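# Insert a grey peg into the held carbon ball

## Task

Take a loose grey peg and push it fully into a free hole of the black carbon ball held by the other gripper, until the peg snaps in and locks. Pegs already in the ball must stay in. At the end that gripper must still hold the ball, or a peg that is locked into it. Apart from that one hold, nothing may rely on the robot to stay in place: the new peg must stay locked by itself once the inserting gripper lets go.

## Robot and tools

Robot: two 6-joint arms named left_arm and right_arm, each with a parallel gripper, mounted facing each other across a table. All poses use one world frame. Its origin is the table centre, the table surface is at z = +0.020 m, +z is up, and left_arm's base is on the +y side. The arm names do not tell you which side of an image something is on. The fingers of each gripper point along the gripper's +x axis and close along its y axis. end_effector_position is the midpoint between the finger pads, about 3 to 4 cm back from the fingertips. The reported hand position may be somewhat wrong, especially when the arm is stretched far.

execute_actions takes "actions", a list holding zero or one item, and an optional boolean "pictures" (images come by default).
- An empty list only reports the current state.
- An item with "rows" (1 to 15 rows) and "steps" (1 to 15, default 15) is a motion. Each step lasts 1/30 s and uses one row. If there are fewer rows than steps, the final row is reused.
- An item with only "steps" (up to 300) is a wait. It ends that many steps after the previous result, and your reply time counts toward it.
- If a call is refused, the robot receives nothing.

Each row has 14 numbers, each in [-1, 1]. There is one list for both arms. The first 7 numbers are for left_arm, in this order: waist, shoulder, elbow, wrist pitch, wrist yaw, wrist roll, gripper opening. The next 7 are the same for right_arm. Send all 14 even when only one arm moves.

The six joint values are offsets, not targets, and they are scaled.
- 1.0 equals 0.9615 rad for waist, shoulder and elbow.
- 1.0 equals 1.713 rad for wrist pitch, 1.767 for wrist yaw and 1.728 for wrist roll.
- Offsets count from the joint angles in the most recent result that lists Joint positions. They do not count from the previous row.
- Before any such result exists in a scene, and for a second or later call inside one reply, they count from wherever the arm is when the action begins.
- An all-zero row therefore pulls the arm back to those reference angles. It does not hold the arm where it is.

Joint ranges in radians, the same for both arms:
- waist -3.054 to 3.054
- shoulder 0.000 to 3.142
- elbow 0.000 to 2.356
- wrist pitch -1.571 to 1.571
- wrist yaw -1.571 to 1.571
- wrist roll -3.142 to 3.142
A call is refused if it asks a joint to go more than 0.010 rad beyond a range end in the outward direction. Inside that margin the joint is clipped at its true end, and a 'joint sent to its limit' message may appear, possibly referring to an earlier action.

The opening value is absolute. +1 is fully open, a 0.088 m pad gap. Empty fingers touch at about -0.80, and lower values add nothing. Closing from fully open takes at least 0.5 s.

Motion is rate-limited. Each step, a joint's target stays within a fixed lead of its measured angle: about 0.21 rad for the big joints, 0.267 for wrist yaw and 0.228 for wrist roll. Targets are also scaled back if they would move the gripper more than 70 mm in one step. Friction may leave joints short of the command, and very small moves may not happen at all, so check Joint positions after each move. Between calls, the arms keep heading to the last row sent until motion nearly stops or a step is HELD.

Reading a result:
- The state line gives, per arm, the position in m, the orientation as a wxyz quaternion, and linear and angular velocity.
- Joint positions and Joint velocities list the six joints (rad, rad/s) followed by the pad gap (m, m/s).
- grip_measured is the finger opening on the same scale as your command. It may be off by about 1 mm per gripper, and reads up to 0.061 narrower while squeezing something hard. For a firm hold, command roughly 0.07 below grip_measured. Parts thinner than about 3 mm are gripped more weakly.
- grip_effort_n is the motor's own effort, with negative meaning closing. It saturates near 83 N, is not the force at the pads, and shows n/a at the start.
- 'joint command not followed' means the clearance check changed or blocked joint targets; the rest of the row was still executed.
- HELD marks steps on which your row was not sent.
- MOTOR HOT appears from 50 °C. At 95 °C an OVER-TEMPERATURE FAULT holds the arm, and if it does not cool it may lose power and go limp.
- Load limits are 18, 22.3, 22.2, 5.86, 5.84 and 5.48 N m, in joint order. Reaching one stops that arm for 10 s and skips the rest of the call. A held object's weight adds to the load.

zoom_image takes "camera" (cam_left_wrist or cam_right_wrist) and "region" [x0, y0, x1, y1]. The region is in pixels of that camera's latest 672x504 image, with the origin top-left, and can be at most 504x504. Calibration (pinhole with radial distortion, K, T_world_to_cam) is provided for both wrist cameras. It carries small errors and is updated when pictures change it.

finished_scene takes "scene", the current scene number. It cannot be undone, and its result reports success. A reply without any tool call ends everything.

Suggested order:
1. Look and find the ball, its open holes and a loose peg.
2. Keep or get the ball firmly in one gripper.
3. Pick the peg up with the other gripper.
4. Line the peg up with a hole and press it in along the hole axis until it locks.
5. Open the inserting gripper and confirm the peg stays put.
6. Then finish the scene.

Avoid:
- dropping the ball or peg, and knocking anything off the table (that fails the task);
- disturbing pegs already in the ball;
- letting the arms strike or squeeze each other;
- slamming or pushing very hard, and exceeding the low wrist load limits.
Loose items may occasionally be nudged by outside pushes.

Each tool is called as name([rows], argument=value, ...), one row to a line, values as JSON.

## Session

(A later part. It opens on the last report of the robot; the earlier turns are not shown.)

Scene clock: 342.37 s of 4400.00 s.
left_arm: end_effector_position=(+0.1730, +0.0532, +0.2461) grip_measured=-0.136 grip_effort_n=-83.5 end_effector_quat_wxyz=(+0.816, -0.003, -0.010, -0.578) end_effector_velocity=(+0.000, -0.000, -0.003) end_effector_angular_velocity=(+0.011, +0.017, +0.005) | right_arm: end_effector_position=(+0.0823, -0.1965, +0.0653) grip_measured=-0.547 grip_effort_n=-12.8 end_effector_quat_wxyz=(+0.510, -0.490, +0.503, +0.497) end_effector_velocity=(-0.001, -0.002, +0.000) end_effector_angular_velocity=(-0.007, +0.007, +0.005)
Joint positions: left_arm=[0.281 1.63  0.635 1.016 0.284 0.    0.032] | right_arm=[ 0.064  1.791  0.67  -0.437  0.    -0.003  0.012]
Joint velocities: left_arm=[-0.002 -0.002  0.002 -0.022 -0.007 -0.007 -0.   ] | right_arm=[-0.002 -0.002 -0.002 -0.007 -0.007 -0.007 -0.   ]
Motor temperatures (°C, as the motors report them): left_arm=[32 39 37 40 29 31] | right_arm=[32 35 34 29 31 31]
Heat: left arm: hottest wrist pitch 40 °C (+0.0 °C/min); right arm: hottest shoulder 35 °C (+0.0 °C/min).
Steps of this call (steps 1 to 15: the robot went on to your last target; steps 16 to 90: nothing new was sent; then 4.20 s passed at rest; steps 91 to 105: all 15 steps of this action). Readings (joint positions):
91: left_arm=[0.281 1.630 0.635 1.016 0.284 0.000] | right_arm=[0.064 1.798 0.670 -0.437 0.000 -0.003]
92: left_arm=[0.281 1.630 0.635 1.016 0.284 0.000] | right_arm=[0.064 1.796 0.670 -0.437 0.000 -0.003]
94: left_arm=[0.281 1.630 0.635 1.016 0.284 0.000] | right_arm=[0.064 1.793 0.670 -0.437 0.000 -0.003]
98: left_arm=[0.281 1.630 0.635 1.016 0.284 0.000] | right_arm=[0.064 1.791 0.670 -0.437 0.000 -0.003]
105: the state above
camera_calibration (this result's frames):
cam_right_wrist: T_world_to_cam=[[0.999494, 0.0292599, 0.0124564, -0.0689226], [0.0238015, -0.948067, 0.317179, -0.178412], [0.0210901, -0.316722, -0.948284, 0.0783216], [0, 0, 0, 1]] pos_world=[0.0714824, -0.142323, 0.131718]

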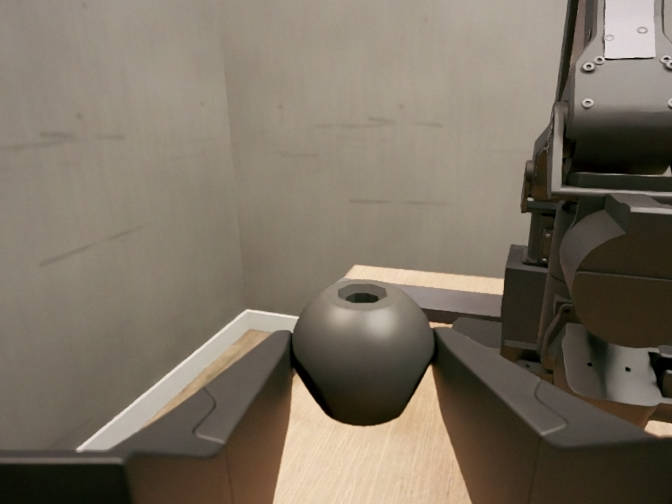

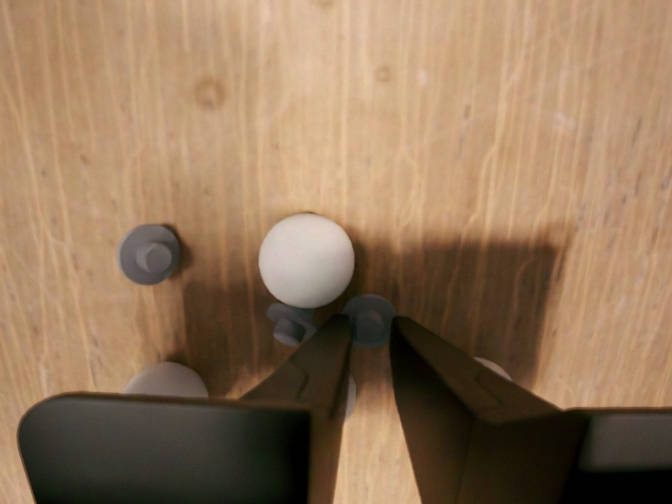

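execute_actions([
  {"rows": [[0,0,0,0,0,0,-0.21, 0,0.014,0,0.0035,0,0,-0.55]], "steps": 12},
], pictures=false)

execute_actions([
  {"rows": [[0,0,0,0,0,0,-0.21, 0,0,0,0,0,0,-0.6],[0,0,0,0,0,0,-0.21, 0,0,0,0,0,0,-0.63],[0,0,0,0,0,0,-0.21, 0,0,0,0,0,0,-0.66],[0,0,0,0,0,0,-0.21, 0,0,0,0,0,0,-0.69],[0,0,0,0,0,0,-0.21, 0,0,0,0,0,0,-0.72],[0,0,0,0,0,0,-0.21, 0,0,0,0,0,0,-0.75],[0,0,0,0,0,0,-0.21, 0,0,0,0,0,0,-0.78]], "steps": 15},
])

zoom_image(camera="cam_right_wrist", region=[260, 240, 440, 380])

Scene clock: 359.83 s of 4400.00 s.
left_arm: end_effector_position=(+0.1730, +0.0532, +0.2461) grip_measured=-0.136 grip_effort_n=-83.5 end_effector_quat_wxyz=(+0.816, -0.003, -0.010, -0.578) end_effector_velocity=(-0.000, +0.000, -0.002) end_effector_angular_velocity=(+0.008, -0.003, +0.005) | right_arm: end_effector_position=(+0.0823, -0.1963, +0.0647) grip_measured=-0.547 grip_effort_n=-12.8 end_effector_quat_wxyz=(+0.510, -0.490, +0.503, +0.497) end_effector_velocity=(-0.003, -0.003, -0.001) end_effector_angular_velocity=(-0.012, +0.022, +0.005)
Joint positions: left_arm=[0.281 1.63  0.635 1.016 0.284 0.    0.032] | right_arm=[ 0.064  1.794  0.67  -0.433  0.    -0.003  0.012]
Joint velocities: left_arm=[-0.002 -0.002 -0.002 -0.007 -0.007  0.007 -0.   ] | right_arm=[-0.002  0.002 -0.002 -0.007 -0.022 -0.007 -0.   ]
Motor temperatures (°C, as the motors report them): left_arm=[32 39 37 40 29 31] | right_arm=[32 35 34 29 31 31]
Heat: left arm: hottest wrist pitch 40 °C (+0.0 °C/min); right arm: hottest shoulder 35 °C (+1.0 °C/min).
Steps of this call (steps 1 to 15: the robot went on to your last target; steps 16 to 90: nothing new was sent; then 14.07 s passed at rest; steps 91 to 102: all 12 steps of this action). Readings (joint positions):
91: left_arm=[0.281 1.630 0.635 1.016 0.284 0.000] | right_arm=[0.064 1.791 0.670 -0.437 0.000 -0.003]
92: left_arm=[0.281 1.630 0.635 1.016 0.284 0.000] | right_arm=[0.064 1.791 0.670 -0.437 0.000 -0.003]
94: left_arm=[0.281 1.630 0.635 1.016 0.284 0.000] | right_arm=[0.064 1.791 0.670 -0.435 0.000 -0.003]
98: left_arm=[0.281 1.630 0.635 1.016 0.284 0.000] | right_arm=[0.064 1.792 0.670 -0.433 0.000 -0.003]
102: the state above

Scene clock: 360.33 s of 4400.00 s.
left_arm: end_effector_position=(+0.1730, +0.0532, +0.2461) grip_measured=-0.136 grip_effort_n=-83.5 end_effector_quat_wxyz=(+0.816, -0.003, -0.010, -0.578) end_effector_velocity=(-0.000, +0.000, -0.005) end_effector_angular_velocity=(+0.015, +0.020, +0.005) | right_arm: end_effector_position=(+0.0823, -0.1964, +0.0647) grip_measured=-0.707 grip_effort_n=-83.5 end_effector_quat_wxyz=(+0.510, -0.490, +0.503, +0.496) end_effector_velocity=(-0.001, -0.002, +0.000) end_effector_angular_velocity=(-0.007, +0.007, +0.005)
Joint positions: left_arm=[0.281 1.63  0.635 1.016 0.284 0.    0.032] | right_arm=[ 0.064  1.794  0.67  -0.434  0.    -0.003  0.004]
Joint velocities: left_arm=[-0.002 -0.002 -0.002 -0.022 -0.007 -0.007 -0.   ] | right_arm=[-0.002 -0.002 -0.002 -0.007 -0.007 -0.007 -0.   ]
Motor temperatures (°C, as the motors report them): left_arm=[32 39 37 40 29 31] | right_arm=[32 35 34 29 31 31]
Heat: left arm: hottest wrist pitch 40 °C (+0.0 °C/min); right arm: hottest shoulder 35 °C (+1.0 °C/min).
Steps of this call (steps 1 to 15: all 15 steps of this action). Readings (joint positions):
1: left_arm=[0.281 1.630 0.635 1.016 0.284 0.000] | right_arm=[0.064 1.794 0.670 -0.433 0.000 -0.003]
2: left_arm=[0.281 1.630 0.635 1.016 0.284 0.000] | right_arm=[0.064 1.794 0.670 -0.433 0.000 -0.003]
4: left_arm=[0.281 1.630 0.635 1.016 0.284 0.000] | right_arm=[0.064 1.794 0.670 -0.433 0.000 -0.003]
8: left_arm=[0.281 1.630 0.635 1.016 0.284 0.000] | right_arm=[0.064 1.794 0.670 -0.434 0.000 -0.003]
15: the state above
camera_calibration (this result's frames):
cam_right_wrist: T_world_to_cam=[[0.999494, 0.0292646, 0.0124341, -0.0689179], [0.023805, -0.947946, 0.31754, -0.178146], [0.0210795, -0.317084, -0.948163, 0.0777163], [0, 0, 0, 1]] pos_world=[0.0714856, -0.142214, 0.131113]

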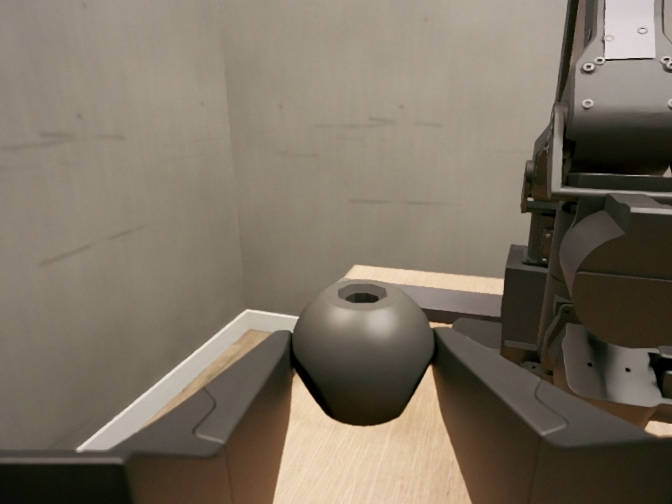

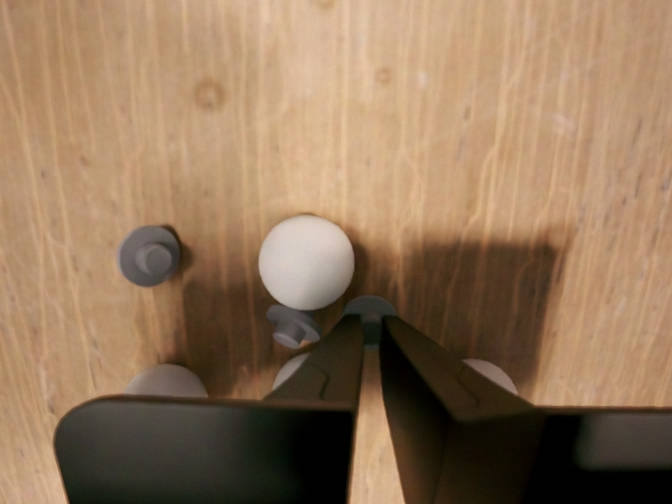

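Region (260, 240, 440, 380) of cam_right_wrist's 672x504 image, scaled by 2.800, with more detail than that image has.

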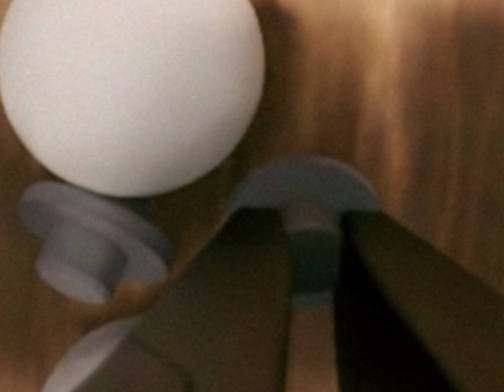

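zoom_image(camera="cam_left_wrist", region=[270, 260, 460, 440])

Region (270, 260, 460, 440) of cam_left_wrist's 672x504 image, scaled by 2.653, with more detail than that image has; it fills the top 477 rows of this view, and the rest is white.

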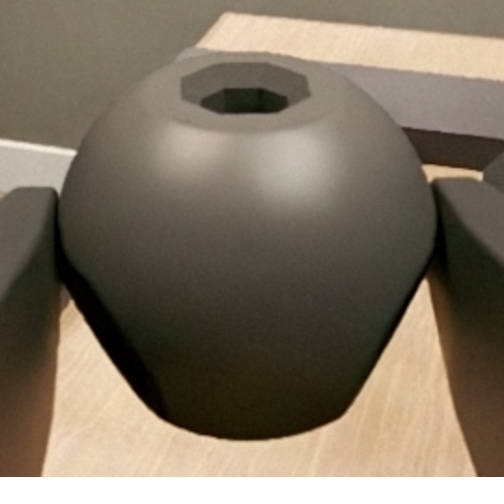

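execute_actions([
  {"rows": [[0,0,0,0,0,0,-0.21, 0,-0.02,0.012,-0.006,0,0,-0.78],[0,0,0,0,0,0,-0.21, 0,-0.03,0.016,-0.014,0,0,-0.78],[0,0,0,0,0,0,-0.21, 0,-0.04,0.02,-0.022,0,0,-0.78],[0,0,0,0,0,0,-0.21, 0,-0.052,0.025,-0.032,0,0,-0.78],[0,0,0,0,0,0,-0.21, 0,-0.065,0.03,-0.042,0,0,-0.78],[0,0,0,0,0,0,-0.21, 0,-0.08,0.036,-0.054,0,0,-0.78],[0,0,0,0,0,0,-0.21, 0,-0.095,0.043,-0.066,0,0,-0.78],[0,0,0,0,0,0,-0.21, 0,-0.11,0.05,-0.078,0,0,-0.78],[0,0,0,0,0,0,-0.21, 0,-0.13,0.06,-0.095,0,0,-0.78],[0,0,0,0,0,0,-0.21, 0,-0.155,0.075,-0.117,0,0,-0.78],[0,0,0,0,0,0,-0.21, 0,-0.18,0.12,-0.155,0,0,-0.78],[0,0,0,0,0,0,-0.21, 0,-0.21,0.17,-0.2,0,0,-0.78],[0,0,0,0,0,0,-0.21, 0,-0.24,0.22,-0.245,0,0,-0.78],[0,0,0,0,0,0,-0.21, 0,-0.27,0.28,-0.295,0,0,-0.78],[0,0,0,0,0,0,-0.21, 0.17,-0.37,0.5,-0.483,0,0,-0.78]], "steps": 15},
], pictures=false)

execute_actions([
  {"steps": 25},
])

Scene clock: 475.43 s of 4400.00 s.
left_arm: end_effector_position=(+0.1730, +0.0532, +0.2461) grip_measured=-0.136 grip_effort_n=-83.5 end_effector_quat_wxyz=(+0.816, -0.003, -0.010, -0.578) end_effector_velocity=(-0.000, +0.000, -0.002) end_effector_angular_velocity=(-0.001, +0.025, +0.004) | right_arm: end_effector_position=(+0.0806, -0.1878, +0.1394) grip_measured=-0.707 grip_effort_n=-83.5 end_effector_quat_wxyz=(+0.509, -0.493, +0.498, +0.499) end_effector_velocity=(-0.121, +0.230, +0.405) end_effector_angular_velocity=(+1.021, -0.114, +0.550)
Joint positions: left_arm=[0.281 1.63  0.635 1.016 0.284 0.    0.032] | right_arm=[ 0.075  1.602  0.836 -0.788  0.005 -0.003  0.004]
Joint velocities: left_arm=[-0.002 -0.002 -0.002 -0.007 -0.007 -0.022 -0.   ] | right_arm=[ 0.559 -0.852  0.955 -0.784  0.095  0.007  0.   ]
Motor temperatures (°C, as the motors report them): left_arm=[32 40 38 41 29 31] | right_arm=[32 36 34 29 31 31]
Heat: left arm: hottest wrist pitch 41 °C (+0.0 °C/min); right arm: hottest shoulder 36 °C (+0.0 °C/min).
Steps of this call (steps 1 to 15: the robot went on to your last target; steps 16 to 90: nothing new was sent; then 111.60 s passed at rest; steps 91 to 105: all 15 steps of this action). Readings (joint positions):
91: left_arm=[0.281 1.630 0.635 1.016 0.284 0.000] | right_arm=[0.064 1.792 0.670 -0.435 0.000 -0.003]
92: left_arm=[0.281 1.630 0.635 1.016 0.284 0.000] | right_arm=[0.064 1.790 0.671 -0.438 0.000 -0.003]
94: left_arm=[0.281 1.630 0.635 1.016 0.284 0.000] | right_arm=[0.064 1.781 0.673 -0.458 0.000 -0.003]
98: left_arm=[0.281 1.630 0.635 1.016 0.284 0.000] | right_arm=[0.064 1.738 0.689 -0.516 0.000 -0.003]
105: the state above

Scene clock: 476.27 s of 4400.00 s.
left_arm: end_effector_position=(+0.1730, +0.0532, +0.2461) grip_measured=-0.136 grip_effort_n=-83.5 end_effector_quat_wxyz=(+0.816, -0.003, -0.010, -0.578) end_effector_velocity=(-0.000, +0.000, -0.002) end_effector_angular_velocity=(+0.008, -0.003, +0.005) | right_arm: end_effector_position=(+0.0441, -0.2001, +0.2482) grip_measured=-0.707 grip_effort_n=-83.5 end_effector_quat_wxyz=(+0.468, -0.530, +0.463, +0.535) end_effector_velocity=(-0.002, -0.001, +0.001) end_effector_angular_velocity=(-0.003, +0.007, +0.039)
Joint positions: left_arm=[0.281 1.63  0.635 1.016 0.284 0.    0.032] | right_arm=[ 0.224  1.441  1.138 -1.258  0.    -0.003  0.004]
Joint velocities: left_arm=[-0.002 -0.002 -0.002 -0.007 -0.007  0.007  0.   ] | right_arm=[ 0.002 -0.002  0.002 -0.007 -0.007 -0.037 -0.   ]
Motor temperatures (°C, as the motors report them): left_arm=[32 40 38 41 29 31] | right_arm=[32 36 34 29 31 31]
Heat: left arm: hottest wrist pitch 41 °C (+0.0 °C/min); right arm: hottest shoulder 36 °C (+0.0 °C/min).
Steps of this call (steps 1 to 25: the robot went on to your last target). Readings (joint positions):
1: left_arm=[0.281 1.630 0.635 1.016 0.284 0.000] | right_arm=[0.098 1.575 0.871 -0.821 0.006 -0.003]
2: left_arm=[0.281 1.630 0.635 1.016 0.284 0.000] | right_arm=[0.124 1.549 0.910 -0.861 0.004 -0.003]
4: left_arm=[0.281 1.630 0.635 1.016 0.284 0.000] | right_arm=[0.170 1.507 0.998 -0.955 0.001 -0.003]
8: left_arm=[0.281 1.630 0.635 1.016 0.284 0.000] | right_arm=[0.213 1.449 1.115 -1.149 0.000 -0.003]
25: the state above
camera_calibration (this result's frames):
cam_right_wrist: T_world_to_cam=[[0.982091, 0.188012, 0.0122333, -0.000272107], [0.174233, -0.930987, 0.320789, -0.243017], [0.0717011, -0.312913, -0.947072, 0.249595], [0, 0, 0, 1]] pos_world=[0.0247125, -0.148093, 0.314345]

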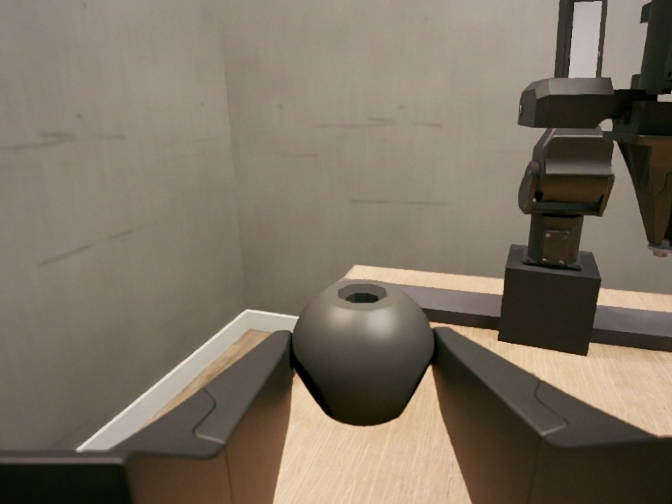

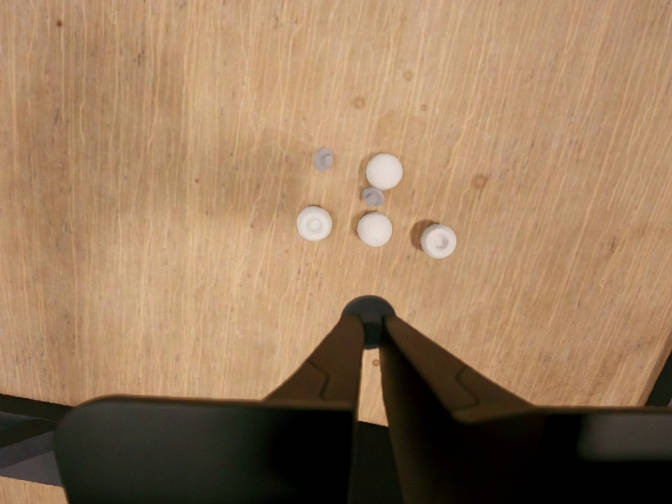

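execute_actions([
  {"rows": [[-0.025,0.024,0.004,0.011,-0.008,0,-0.21, 0,0,0,0,0,0,-0.78],[-0.05,0.049,0.008,0.022,-0.016,0,-0.21, 0,0,0,0,0,0,-0.78],[-0.085,0.083,0.013,0.037,-0.027,0,-0.21, 0,0,0,0,0,0,-0.78],[-0.12,0.117,0.019,0.052,-0.039,0,-0.21, 0,0,0,0,0,0,-0.78],[-0.16,0.156,0.025,0.07,-0.051,0,-0.21, 0,0,0,0,0,0,-0.78],[-0.2,0.195,0.031,0.087,-0.064,0,-0.21, 0,0,0,0,0,0,-0.78],[-0.24,0.234,0.037,0.105,-0.077,0,-0.21, 0,0,0,0,0,0,-0.78],[-0.28,0.273,0.043,0.122,-0.09,0,-0.21, 0,0,0,0,0,0,-0.78],[-0.32,0.312,0.05,0.14,-0.103,0,-0.21, 0,0,0,0,0,0,-0.78],[-0.36,0.351,0.056,0.157,-0.116,0,-0.21, 0,0,0,0,0,0,-0.78],[-0.4,0.39,0.062,0.175,-0.129,0,-0.21, 0,0,0,0,0,0,-0.78],[-0.435,0.42,0.067,0.188,-0.139,0,-0.21, 0,0,0,0,0,0,-0.78],[-0.465,0.45,0.072,0.2,-0.148,0,-0.21, 0,0,0,0,0,0,-0.78],[-0.49,0.472,0.075,0.212,-0.156,0,-0.21, 0,0,0,0,0,0,-0.78],[-0.5075,0.4877,0.0777,0.22,-0.162,0,-0.21, 0,0,0,0,0,0,-0.78]], "steps": 15},
], pictures=false)

execute_actions([
  {"steps": 20},
])

Scene clock: 510.70 s of 4400.00 s.
left_arm: end_effector_position=(+0.0477, -0.0320, +0.1691) grip_measured=-0.136 grip_effort_n=-83.5 end_effector_quat_wxyz=(+0.762, -0.002, -0.003, -0.648) end_effector_velocity=(-0.328, -0.103, -0.192) end_effector_angular_velocity=(+0.101, +0.033, -0.415) | right_arm: end_effector_position=(+0.0441, -0.2002, +0.2483) grip_measured=-0.707 grip_effort_n=-83.5 end_effector_quat_wxyz=(+0.468, -0.530, +0.463, +0.535) end_effector_velocity=(+0.002, -0.005, -0.000) end_effector_angular_velocity=(-0.021, -0.010, -0.010)
Joint positions: left_arm=[-0.127  2.011  0.692  1.327  0.05   0.     0.032] | right_arm=[ 0.224  1.441  1.138 -1.259  0.    -0.003  0.004]
Joint velocities: left_arm=[-0.877  0.779  0.095  0.579 -0.462 -0.007 -0.   ] | right_arm=[-0.002 -0.002 -0.002 -0.022  0.007  0.007 -0.   ]
Motor temperatures (°C, as the motors report them): left_arm=[32 40 38 42 29 31] | right_arm=[32 36 38 29 31 31]
Heat: left arm: hottest wrist pitch 42 °C (+1.0 °C/min); right arm: hottest elbow 38 °C (+2.0 °C/min).
Steps of this call (steps 1 to 30: the robot went on to your last target; steps 31 to 90: nothing new was sent; then 30.93 s passed at rest; steps 91 to 105: all 15 steps of this action). Readings (joint positions):
91: left_arm=[0.280 1.631 0.635 1.018 0.282 0.000] | right_arm=[0.224 1.441 1.138 -1.259 0.000 -0.003]
92: left_arm=[0.273 1.635 0.635 1.028 0.275 0.000] | right_arm=[0.224 1.441 1.138 -1.259 0.000 -0.003]
94: left_arm=[0.242 1.661 0.640 1.062 0.251 0.000] | right_arm=[0.224 1.441 1.138 -1.259 0.000 -0.003]
98: left_arm=[0.121 1.777 0.659 1.150 0.184 0.000] | right_arm=[0.224 1.441 1.138 -1.259 0.000 -0.003]
105: the state above

Scene clock: 511.37 s of 4400.00 s.
left_arm: end_effector_position=(+0.0204, -0.0400, +0.1553) grip_measured=-0.136 grip_effort_n=-83.5 end_effector_quat_wxyz=(+0.753, -0.004, -0.005, -0.657) end_effector_velocity=(-0.000, +0.001, +0.002) end_effector_angular_velocity=(-0.008, +0.006, +0.005) | right_arm: end_effector_position=(+0.0441, -0.2002, +0.2483) grip_measured=-0.707 grip_effort_n=-83.5 end_effector_quat_wxyz=(+0.468, -0.530, +0.463, +0.535) end_effector_velocity=(+0.001, -0.002, -0.001) end_effector_angular_velocity=(-0.013, +0.006, +0.000)
Joint positions: left_arm=[-0.203  2.081  0.703  1.392  0.001  0.     0.032] | right_arm=[ 0.224  1.441  1.138 -1.259  0.    -0.003  0.004]
Joint velocities: left_arm=[-0.002 -0.002 -0.002  0.007 -0.007 -0.007 -0.   ] | right_arm=[-0.007  0.002 -0.002 -0.007 -0.007 -0.007  0.   ]
Motor temperatures (°C, as the motors report them): left_arm=[32 40 38 42 29 31] | right_arm=[32 36 38 29 31 31]
Heat: left arm: hottest wrist pitch 42 °C (+1.0 °C/min); right arm: hottest elbow 38 °C (+2.0 °C/min).
Steps of this call (steps 1 to 20: the robot went on to your last target). Readings (joint positions):
1: left_arm=[-0.153 2.032 0.694 1.342 0.040 0.000] | right_arm=[0.224 1.441 1.138 -1.259 0.000 -0.003]
2: left_arm=[-0.172 2.048 0.695 1.353 0.032 0.000] | right_arm=[0.224 1.441 1.138 -1.259 0.000 -0.003]
4: left_arm=[-0.193 2.067 0.696 1.369 0.019 0.000] | right_arm=[0.224 1.441 1.138 -1.259 0.000 -0.003]
8: left_arm=[-0.199 2.076 0.702 1.386 0.006 0.000] | right_arm=[0.224 1.441 1.138 -1.259 0.000 -0.003]
20: the state above
camera_calibration (this result's frames):
cam_left_wrist: T_world_to_cam=[[-0.990702, -0.134993, -0.0168942, 0.025086], [-0.0231954, 0.289966, -0.956756, 0.19577], [0.134054, -0.947469, -0.290401, 0.082421], [0, 0, 0, 1]] pos_world=[0.0183449, 0.024711, 0.211663]
cam_right_wrist: T_world_to_cam=[[0.98209, 0.188016, 0.012211, -0.000262262], [0.174217, -0.930866, 0.32115, -0.243185], [0.0717482, -0.313271, -0.94695, 0.249556], [0, 0, 0, 1]] pos_world=[0.0247192, -0.148145, 0.314419]

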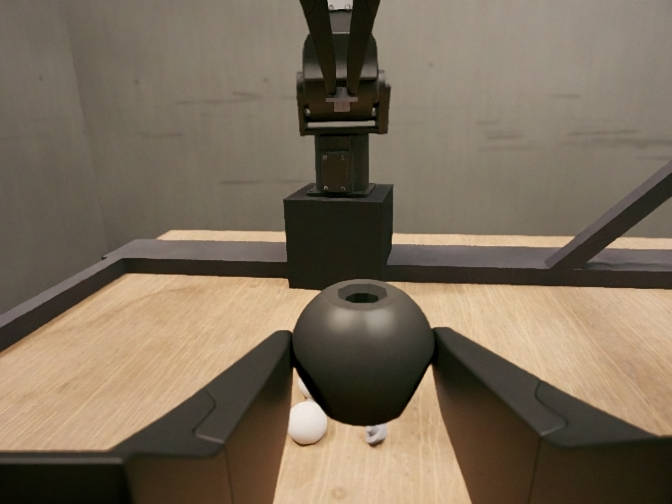

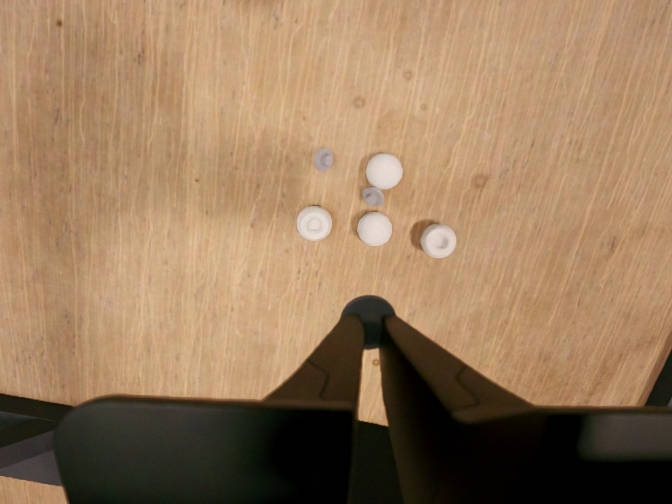

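execute_actions([
  {"rows": [[0,0,0,0,0,0,-0.21, 0.008,0.02,0.03,0,0,0,-0.78],[0,0,0,0,0,0,-0.21, 0.008,0.045,0.06,0,0,0,-0.78],[0,0,0,0,0,0,-0.21, 0.008,0.08,0.1,0,0,0,-0.78],[0,0,0,0,0,0,-0.21, 0.008,0.12,0.14,0,0,0,-0.78],[0,0,0,0,0,0,-0.21, 0.008,0.16,0.18,0,0,0,-0.78],[0,0,0,0,0,0,-0.21, 0.008,0.2,0.22,0,0,0,-0.78],[0,0,0,0,0,0,-0.21, 0.008,0.24,0.26,0,0,0,-0.78],[0,0,0,0,0,0,-0.21, 0.008,0.28,0.3,0,0,0,-0.78],[0,0,0,0,0,0,-0.21, 0.008,0.32,0.34,0,0,0,-0.78],[0,0,0,0,0,0,-0.21, 0.008,0.36,0.38,0,0,0,-0.78],[0,0,0,0,0,0,-0.21, 0.008,0.4,0.42,0,0,0,-0.78],[0,0,0,0,0,0,-0.21, 0.008,0.44,0.46,0,0,0,-0.78],[0,0,0,0,0,0,-0.21, 0.008,0.475,0.495,0.004,0,0,-0.78],[0,0,0,0,0,0,-0.21, 0.008,0.505,0.52,0.006,0,0,-0.78],[0,0,0,0,0,0,-0.21, 0.008,0.533,0.532,0.008,0,0,-0.78]], "steps": 15},
], pictures=false)

execute_actions([
  {"steps": 25},
])

Scene clock: 533.47 s of 4400.00 s.
left_arm: end_effector_position=(+0.0204, -0.0400, +0.1551) grip_measured=-0.136 grip_effort_n=-83.5 end_effector_quat_wxyz=(+0.753, -0.004, -0.005, -0.657) end_effector_velocity=(+0.000, -0.001, +0.003) end_effector_angular_velocity=(-0.015, +0.020, +0.005) | right_arm: end_effector_position=(+0.0281, -0.0897, +0.2451) grip_measured=-0.707 grip_effort_n=-83.5 end_effector_quat_wxyz=(+0.472, -0.524, +0.456, +0.542) end_effector_velocity=(-0.032, +0.232, -0.097) end_effector_angular_velocity=(-0.032, +0.003, +0.005)
Joint positions: left_arm=[-0.203  2.081  0.703  1.392  0.001  0.     0.032] | right_arm=[ 0.228  1.846  1.561 -1.252  0.    -0.003  0.004]
Joint velocities: left_arm=[-0.002 -0.002  0.002  0.007 -0.007 -0.022 -0.   ] | right_arm=[-0.002  0.955  0.842  0.081 -0.007 -0.007 -0.   ]
Motor temperatures (°C, as the motors report them): left_arm=[32 40 37 42 29 31] | right_arm=[32 36 37 29 31 31]
Heat: left arm: hottest wrist pitch 42 °C (+1.0 °C/min); right arm: hottest elbow 37 °C (+1.0 °C/min).
Steps of this call (steps 1 to 15: the robot went on to your last target; steps 16 to 90: nothing new was sent; then 18.60 s passed at rest; steps 91 to 105: all 15 steps of this action). Readings (joint positions):
91: left_arm=[-0.203 2.081 0.703 1.392 0.001 0.000] | right_arm=[0.224 1.441 1.139 -1.259 0.000 -0.003]
92: left_arm=[-0.203 2.081 0.703 1.392 0.001 0.000] | right_arm=[0.225 1.446 1.145 -1.261 0.000 -0.003]
94: left_arm=[-0.203 2.081 0.703 1.392 0.001 0.000] | right_arm=[0.226 1.477 1.183 -1.262 0.000 -0.003]
98: left_arm=[-0.203 2.081 0.703 1.392 0.001 0.000] | right_arm=[0.227 1.596 1.314 -1.262 0.000 -0.003]
105: the state above

Scene clock: 534.30 s of 4400.00 s.
left_arm: end_effector_position=(+0.0204, -0.0400, +0.1551) grip_measured=-0.136 grip_effort_n=-83.5 end_effector_quat_wxyz=(+0.753, -0.004, -0.005, -0.657) end_effector_velocity=(+0.002, +0.001, -0.001) end_effector_angular_velocity=(+0.004, +0.023, +0.019) | right_arm: end_effector_position=(+0.0254, -0.0696, +0.2329) grip_measured=-0.707 grip_effort_n=-83.5 end_effector_quat_wxyz=(+0.470, -0.527, +0.459, +0.539) end_effector_velocity=(-0.000, -0.002, -0.002) end_effector_angular_velocity=(-0.015, +0.020, +0.015)
Joint positions: left_arm=[-0.203  2.081  0.703  1.392  0.001  0.     0.032] | right_arm=[ 0.228  1.939  1.636 -1.247  0.    -0.003  0.004]
Joint velocities: left_arm=[-0.002 -0.002 -0.002 -0.007 -0.022 -0.022 -0.   ] | right_arm=[-0.007  0.002 -0.002 -0.007 -0.022 -0.022 -0.   ]
Motor temperatures (°C, as the motors report them): left_arm=[32 40 37 42 29 31] | right_arm=[32 36 37 29 31 31]
Heat: left arm: hottest wrist pitch 42 °C (+1.0 °C/min); right arm: hottest elbow 37 °C (+1.0 °C/min).
Steps of this call (steps 1 to 25: the robot went on to your last target). Readings (joint positions):
1: left_arm=[-0.203 2.081 0.703 1.392 0.001 0.000] | right_arm=[0.228 1.872 1.583 -1.248 0.000 -0.003]
2: left_arm=[-0.203 2.081 0.703 1.392 0.001 0.000] | right_arm=[0.228 1.893 1.598 -1.247 0.000 -0.003]
4: left_arm=[-0.203 2.081 0.703 1.392 0.001 0.000] | right_arm=[0.228 1.920 1.612 -1.247 0.000 -0.003]
8: left_arm=[-0.203 2.081 0.703 1.392 0.001 0.000] | right_arm=[0.228 1.936 1.627 -1.247 0.000 -0.003]
25: the state above
camera_calibration (this result's frames):
cam_left_wrist: T_world_to_cam=[[-0.990703, -0.134987, -0.0168936, 0.0250833], [-0.0232453, 0.290327, -0.956645, 0.195604], [0.134039, -0.947359, -0.290766, 0.0824306], [0, 0, 0, 1]] pos_world=[0.0183481, 0.0246881, 0.211515]
cam_right_wrist: T_world_to_cam=[[0.981313, 0.191984, 0.0129242, -0.00610661], [0.178639, -0.933941, 0.309583, -0.111054], [0.0715053, -0.301489, -0.950785, 0.278951], [0, 0, 0, 1]] pos_world=[0.00588456, -0.018445, 0.299681]

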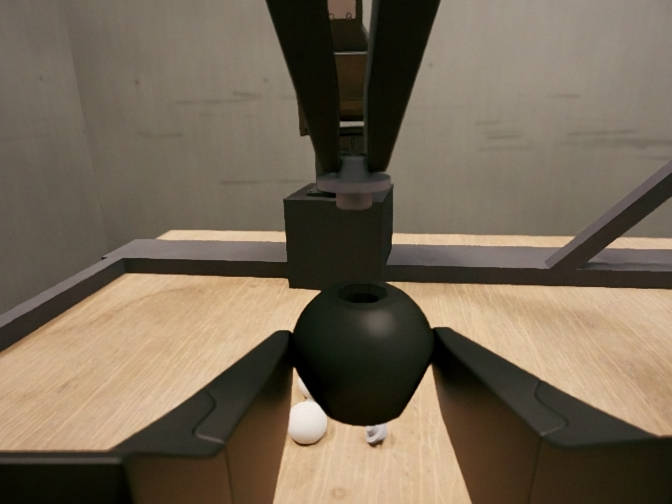

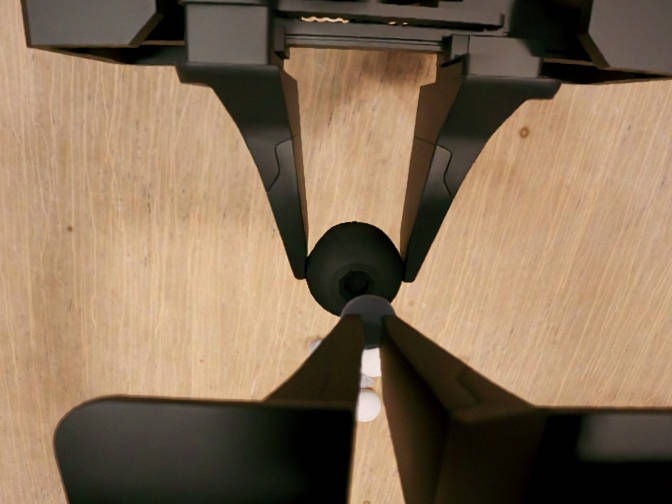

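zoom_image(camera="cam_right_wrist", region=[280, 210, 440, 360])

zoom_image(camera="cam_left_wrist", region=[270, 130, 460, 330])

Region (280, 210, 440, 360) of cam_right_wrist's 672x504 image, scaled by 3.150, with more detail than that image has; it fills the top 472 rows of this view, and the rest is white.

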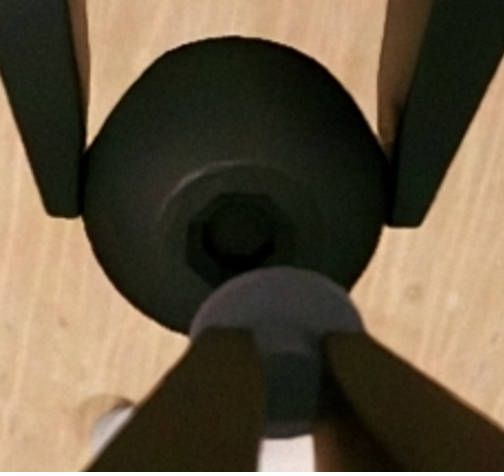

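Region (270, 130, 460, 330) of cam_left_wrist's 672x504 image, scaled by 2.520, with more detail than that image has; it fills the left 479 columns of this view, and the rest is white.

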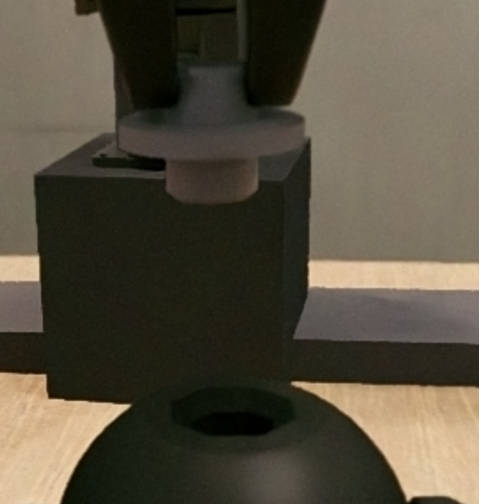

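execute_actions([
  {"rows": [[0,0,0,0,0,0,-0.21, 0.0095,0.02,-0.022,0.006,0,0,-0.78],[0,0,0,0,0,0,-0.21, 0.0095,0.02,-0.022,0.006,0,0,-0.78],[0,0,0,0,0,0,-0.21, 0.0095,0.024,-0.031,0.012,0,0,-0.78],[0,0,0,0,0,0,-0.21, 0.0095,0.024,-0.031,0.012,0,0,-0.78],[0,0,0,0,0,0,-0.21, 0.0095,0.029,-0.04,0.018,0,0,-0.78],[0,0,0,0,0,0,-0.21, 0.0095,0.029,-0.04,0.018,0,0,-0.78],[0,0,0,0,0,0,-0.21, 0.0095,0.0333,-0.0487,0.0232,0,0,-0.78]], "steps": 15},
], pictures=false)

execute_actions([
  {"steps": 12},
])

zoom_image(camera="cam_right_wrist", region=[280, 210, 440, 360])

zoom_image(camera="cam_left_wrist", region=[270, 130, 460, 330])

Scene clock: 582.53 s of 4400.00 s.
left_arm: end_effector_position=(+0.0204, -0.0400, +0.1551) grip_measured=-0.136 grip_effort_n=-83.5 end_effector_quat_wxyz=(+0.753, -0.004, -0.005, -0.657) end_effector_velocity=(+0.002, +0.001, -0.001) end_effector_angular_velocity=(+0.004, +0.023, +0.019) | right_arm: end_effector_position=(+0.0233, -0.0701, +0.2173) grip_measured=-0.707 grip_effort_n=-83.5 end_effector_quat_wxyz=(+0.464, -0.534, +0.462, +0.535) end_effector_velocity=(-0.003, +0.001, +0.000) end_effector_angular_velocity=(+0.004, +0.023, +0.005)
Joint positions: left_arm=[-0.203  2.081  0.703  1.392  0.001  0.     0.032] | right_arm=[ 0.234  1.959  1.603 -1.211  0.    -0.003  0.004]
Joint velocities: left_arm=[-0.002 -0.002 -0.002 -0.007 -0.022 -0.022  0.   ] | right_arm=[-0.002 -0.002 -0.002  0.007 -0.022 -0.007  0.   ]
Motor temperatures (°C, as the motors report them): left_arm=[32 43 36 42 29 31] | right_arm=[32 38 39 29 31 31]
Heat: left arm: hottest shoulder 43 °C (+1.0 °C/min); right arm: hottest elbow 39 °C (+2.0 °C/min).
Steps of this call (steps 1 to 15: the robot went on to your last target; steps 16 to 90: nothing new was sent; then 44.73 s passed at rest; steps 91 to 105: all 15 steps of this action). Readings (joint positions):
91: left_arm=[-0.203 2.081 0.703 1.392 0.001 0.000] | right_arm=[0.229 1.940 1.636 -1.246 0.000 -0.003]
92: left_arm=[-0.203 2.081 0.703 1.392 0.001 0.000] | right_arm=[0.229 1.940 1.636 -1.244 0.000 -0.003]
94: left_arm=[-0.203 2.081 0.703 1.392 0.001 0.000] | right_arm=[0.232 1.942 1.632 -1.236 0.000 -0.003]
98: left_arm=[-0.203 2.081 0.703 1.392 0.001 0.000] | right_arm=[0.234 1.950 1.615 -1.220 0.000 -0.003]
105: the state above

Scene clock: 582.93 s of 4400.00 s.
left_arm: end_effector_position=(+0.0204, -0.0400, +0.1551) grip_measured=-0.136 grip_effort_n=-83.5 end_effector_quat_wxyz=(+0.753, -0.004, -0.005, -0.657) end_effector_velocity=(-0.000, +0.001, -0.003) end_effector_angular_velocity=(+0.011, +0.009, +0.005) | right_arm: end_effector_position=(+0.0233, -0.0699, +0.2172) grip_measured=-0.707 grip_effort_n=-83.5 end_effector_quat_wxyz=(+0.464, -0.533, +0.462, +0.536) end_effector_velocity=(-0.000, +0.001, +0.000) end_effector_angular_velocity=(+0.006, +0.008, +0.005)
Joint positions: left_arm=[-0.203  2.081  0.703  1.392  0.001  0.     0.032] | right_arm=[ 0.234  1.959  1.602 -1.21   0.    -0.003  0.004]
Joint velocities: left_arm=[-0.002  0.002 -0.002 -0.007 -0.007 -0.007 -0.   ] | right_arm=[-0.002 -0.002 -0.002  0.007 -0.007 -0.007  0.   ]
Motor temperatures (°C, as the motors report them): left_arm=[32 43 36 42 29 31] | right_arm=[32 38 39 29 31 31]
Heat: left arm: hottest shoulder 43 °C (+1.0 °C/min); right arm: hottest elbow 39 °C (+2.0 °C/min).
Steps of this call (steps 1 to 12: the robot went on to your last target). Readings (joint positions):
1: left_arm=[-0.203 2.081 0.703 1.392 0.001 0.000] | right_arm=[0.234 1.959 1.603 -1.211 0.000 -0.003]
2: left_arm=[-0.203 2.081 0.703 1.392 0.001 0.000] | right_arm=[0.234 1.959 1.603 -1.210 0.000 -0.003]
4: left_arm=[-0.203 2.081 0.703 1.392 0.001 0.000] | right_arm=[0.234 1.959 1.603 -1.210 0.000 -0.003]
8: left_arm=[-0.203 2.081 0.703 1.392 0.001 0.000] | right_arm=[0.234 1.959 1.602 -1.210 0.000 -0.003]
12: the state above
camera_calibration (this result's frames):
cam_left_wrist: T_world_to_cam=[[-0.990703, -0.134987, -0.0168936, 0.0250833], [-0.0232453, 0.290327, -0.956645, 0.195604], [0.134039, -0.947359, -0.290766, 0.0824306], [0, 0, 0, 1]] pos_world=[0.0183481, 0.0246881, 0.211515]
cam_right_wrist: T_world_to_cam=[[0.980169, 0.197807, 0.0119207, -0.00313095], [0.183216, -0.927504, 0.325836, -0.109304], [0.075509, -0.31719, -0.945351, 0.261784], [0, 0, 0, 1]] pos_world=[0.00332815, -0.0177259, 0.28313]

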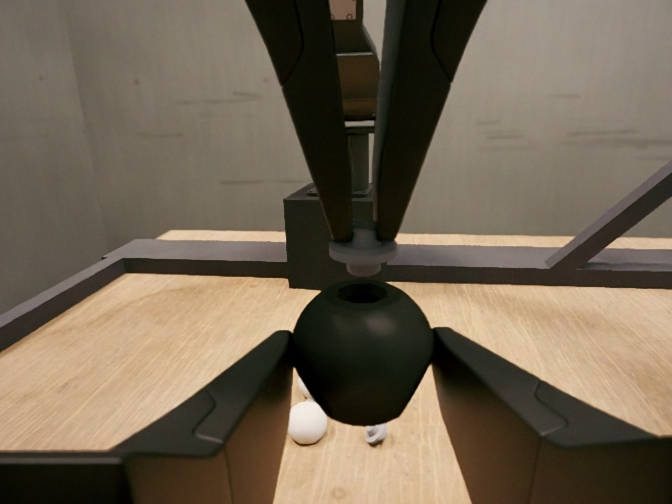

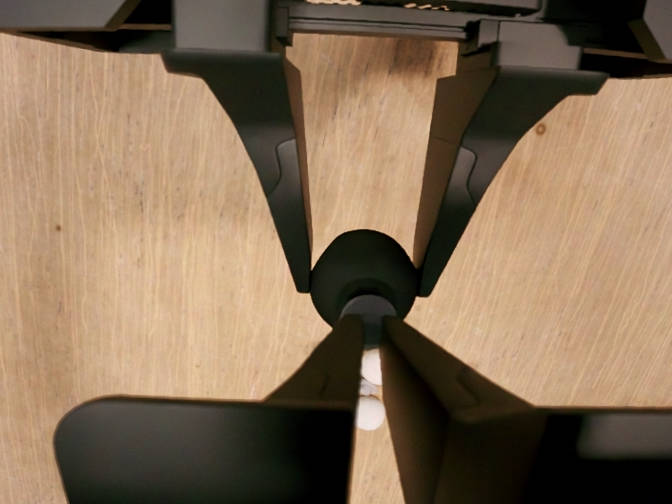

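Region (280, 210, 440, 360) of cam_right_wrist's 672x504 image, scaled by 3.150, with more detail than that image has; it fills the top 472 rows of this view, and the rest is white.

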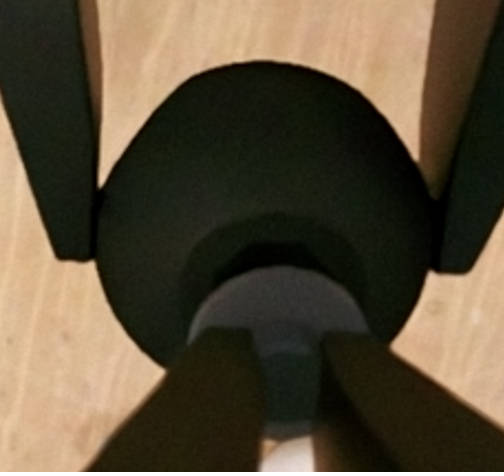

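Region (270, 130, 460, 330) of cam_left_wrist's 672x504 image, scaled by 2.520, with more detail than that image has; it fills the left 479 columns of this view, and the rest is white.

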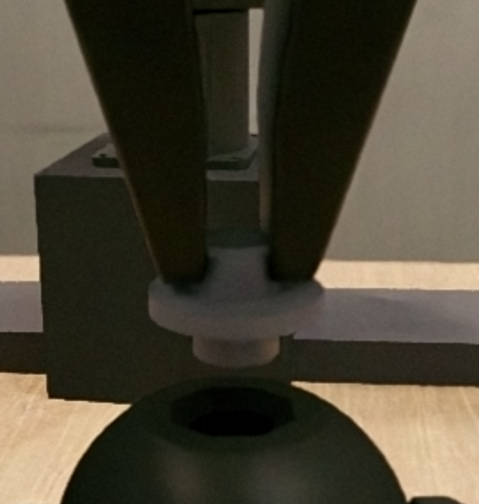

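execute_actions([
  {"rows": [[0,0,0,0,0,0,-0.21, 0,0,-0.018,0.004,0,0,-0.78],[0,0,0,0,0,0,-0.21, 0,0,-0.021,0.006,0,0,-0.78],[0,0,0,0,0,0,-0.21, 0,0,-0.024,0.008,0,0,-0.78],[0,0,0,0,0,0,-0.21, 0,0,-0.027,0.01,0,0,-0.78],[0,0,0,0,0,0,-0.21, 0,0,-0.03,0.012,0,0,-0.78],[0,0,0,0,0,0,-0.21, 0,0,-0.033,0.014,0,0,-0.78],[0,0,0,0,0,0,-0.21, 0,0,-0.036,0.016,0,0,-0.78],[0,0,0,0,0,0,-0.21, 0,0,-0.039,0.0175,0,0,-0.78],[0,0,0,0,0,0,-0.21, 0,0,-0.042,0.019,0,0,-0.78],[0,0,0,0,0,0,-0.21, 0,0,-0.0465,0.021,0,0,-0.78]], "steps": 15},
], pictures=false)

execute_actions([
  {"steps": 12},
])

zoom_image(camera="cam_left_wrist", region=[270, 180, 460, 380])

Scene clock: 619.20 s of 4400.00 s.
left_arm: end_effector_position=(+0.0204, -0.0400, +0.1551) grip_measured=-0.136 grip_effort_n=-83.5 end_effector_quat_wxyz=(+0.753, -0.004, -0.005, -0.657) end_effector_velocity=(-0.000, +0.001, -0.001) end_effector_angular_velocity=(+0.006, +0.008, +0.005) | right_arm: end_effector_position=(+0.0234, -0.0706, +0.2098) grip_measured=-0.707 grip_effort_n=-83.5 end_effector_quat_wxyz=(+0.464, -0.533, +0.462, +0.536) end_effector_velocity=(+0.000, -0.003, +0.001) end_effector_angular_velocity=(-0.008, +0.006, +0.020)
Joint positions: left_arm=[-0.203  2.081  0.703  1.391  0.001  0.     0.032] | right_arm=[ 0.234  1.959  1.573 -1.179  0.    -0.003  0.004]
Joint velocities: left_arm=[-0.002 -0.002 -0.002 -0.007 -0.007 -0.007 -0.   ] | right_arm=[-0.002 -0.007 -0.007 -0.007 -0.007 -0.022 -0.   ]
Motor temperatures (°C, as the motors report them): left_arm=[32 44 36 43 29 31] | right_arm=[32 39 37 29 31 31]
Heat: left arm: hottest shoulder 44 °C (+2.0 °C/min); right arm: hottest shoulder 39 °C (+0.0 °C/min).
Steps of this call (steps 1 to 15: the robot went on to your last target; steps 16 to 90: nothing new was sent; then 32.77 s passed at rest; steps 91 to 105: all 15 steps of this action). Readings (joint positions):
91: left_arm=[-0.203 2.081 0.703 1.392 0.001 0.000] | right_arm=[0.234 1.959 1.602 -1.209 0.000 -0.003]
92: left_arm=[-0.203 2.081 0.703 1.392 0.001 0.000] | right_arm=[0.234 1.959 1.600 -1.207 0.000 -0.003]
94: left_arm=[-0.203 2.081 0.703 1.392 0.001 0.000] | right_arm=[0.234 1.959 1.596 -1.202 0.000 -0.003]
98: left_arm=[-0.203 2.081 0.703 1.392 0.001 0.000] | right_arm=[0.234 1.959 1.585 -1.191 0.000 -0.003]
105: the state above

Scene clock: 619.60 s of 4400.00 s.
left_arm: end_effector_position=(+0.0204, -0.0400, +0.1551) grip_measured=-0.136 grip_effort_n=-83.5 end_effector_quat_wxyz=(+0.753, -0.004, -0.005, -0.657) end_effector_velocity=(-0.000, +0.002, +0.000) end_effector_angular_velocity=(-0.003, +0.007, +0.005) | right_arm: end_effector_position=(+0.0233, -0.0703, +0.2095) grip_measured=-0.707 grip_effort_n=-83.5 end_effector_quat_wxyz=(+0.465, -0.533, +0.461, +0.536) end_effector_velocity=(-0.000, +0.001, -0.001) end_effector_angular_velocity=(+0.001, +0.008, -0.010)
Joint positions: left_arm=[-0.203  2.081  0.703  1.391  0.001  0.     0.032] | right_arm=[ 0.234  1.959  1.571 -1.176  0.    -0.003  0.004]
Joint velocities: left_arm=[-0.002 -0.002 -0.007  0.007 -0.007 -0.007 -0.   ] | right_arm=[-0.002  0.002 -0.002  0.007 -0.007  0.007 -0.   ]
Motor temperatures (°C, as the motors report them): left_arm=[32 44 36 43 29 31] | right_arm=[32 39 37 29 31 31]
Heat: left arm: hottest shoulder 44 °C (+2.0 °C/min); right arm: hottest shoulder 39 °C (+0.0 °C/min).
Steps of this call (steps 1 to 12: the robot went on to your last target). Readings (joint positions):
1: left_arm=[-0.203 2.081 0.703 1.391 0.001 0.000] | right_arm=[0.234 1.959 1.572 -1.178 0.000 -0.003]
2: left_arm=[-0.203 2.081 0.703 1.391 0.001 0.000] | right_arm=[0.234 1.959 1.572 -1.177 0.000 -0.003]
4: left_arm=[-0.203 2.081 0.703 1.391 0.001 0.000] | right_arm=[0.234 1.959 1.571 -1.177 0.000 -0.003]
8: left_arm=[-0.203 2.081 0.703 1.391 0.001 0.000] | right_arm=[0.234 1.959 1.571 -1.177 0.000 -0.003]
12: the state above
camera_calibration (this result's frames):
cam_left_wrist: T_world_to_cam=[[-0.990704, -0.13498, -0.016893, 0.0250821], [-0.0232951, 0.290689, -0.956534, 0.195523], [0.134024, -0.947249, -0.291131, 0.0824666], [0, 0, 0, 1]] pos_world=[0.0183511, 0.0246657, 0.211456]
cam_right_wrist: T_world_to_cam=[[0.980173, 0.197775, 0.012077, -0.00304804], [0.183337, -0.928362, 0.323314, -0.106741], [0.0751552, -0.314689, -0.946215, 0.254704], [0, 0, 0, 1]] pos_world=[0.00341487, -0.0183389, 0.275553]

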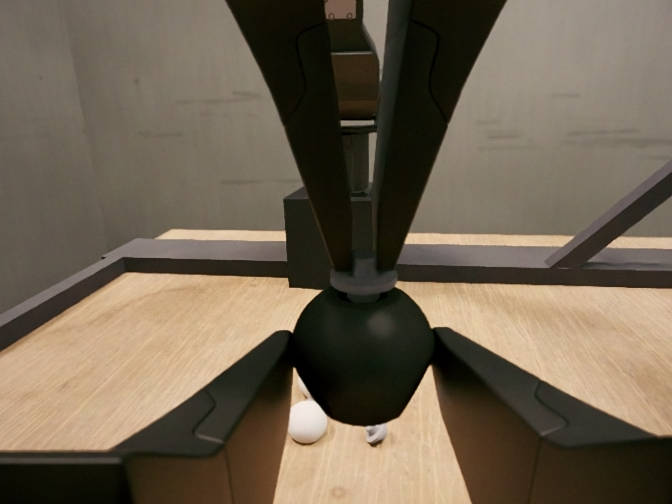

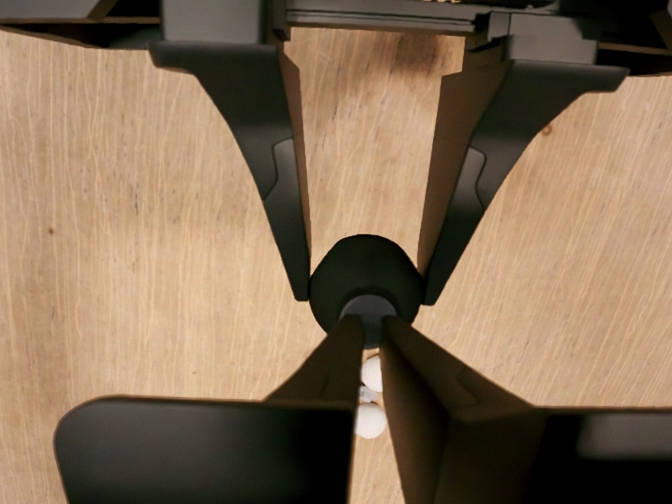

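Region (270, 180, 460, 380) of cam_left_wrist's 672x504 image, scaled by 2.520, with more detail than that image has; it fills the left 479 columns of this view, and the rest is white.

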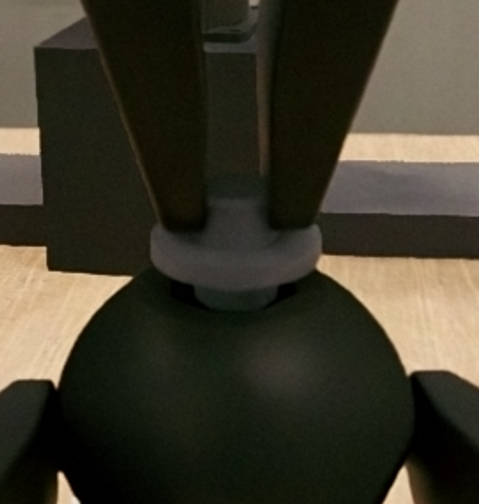

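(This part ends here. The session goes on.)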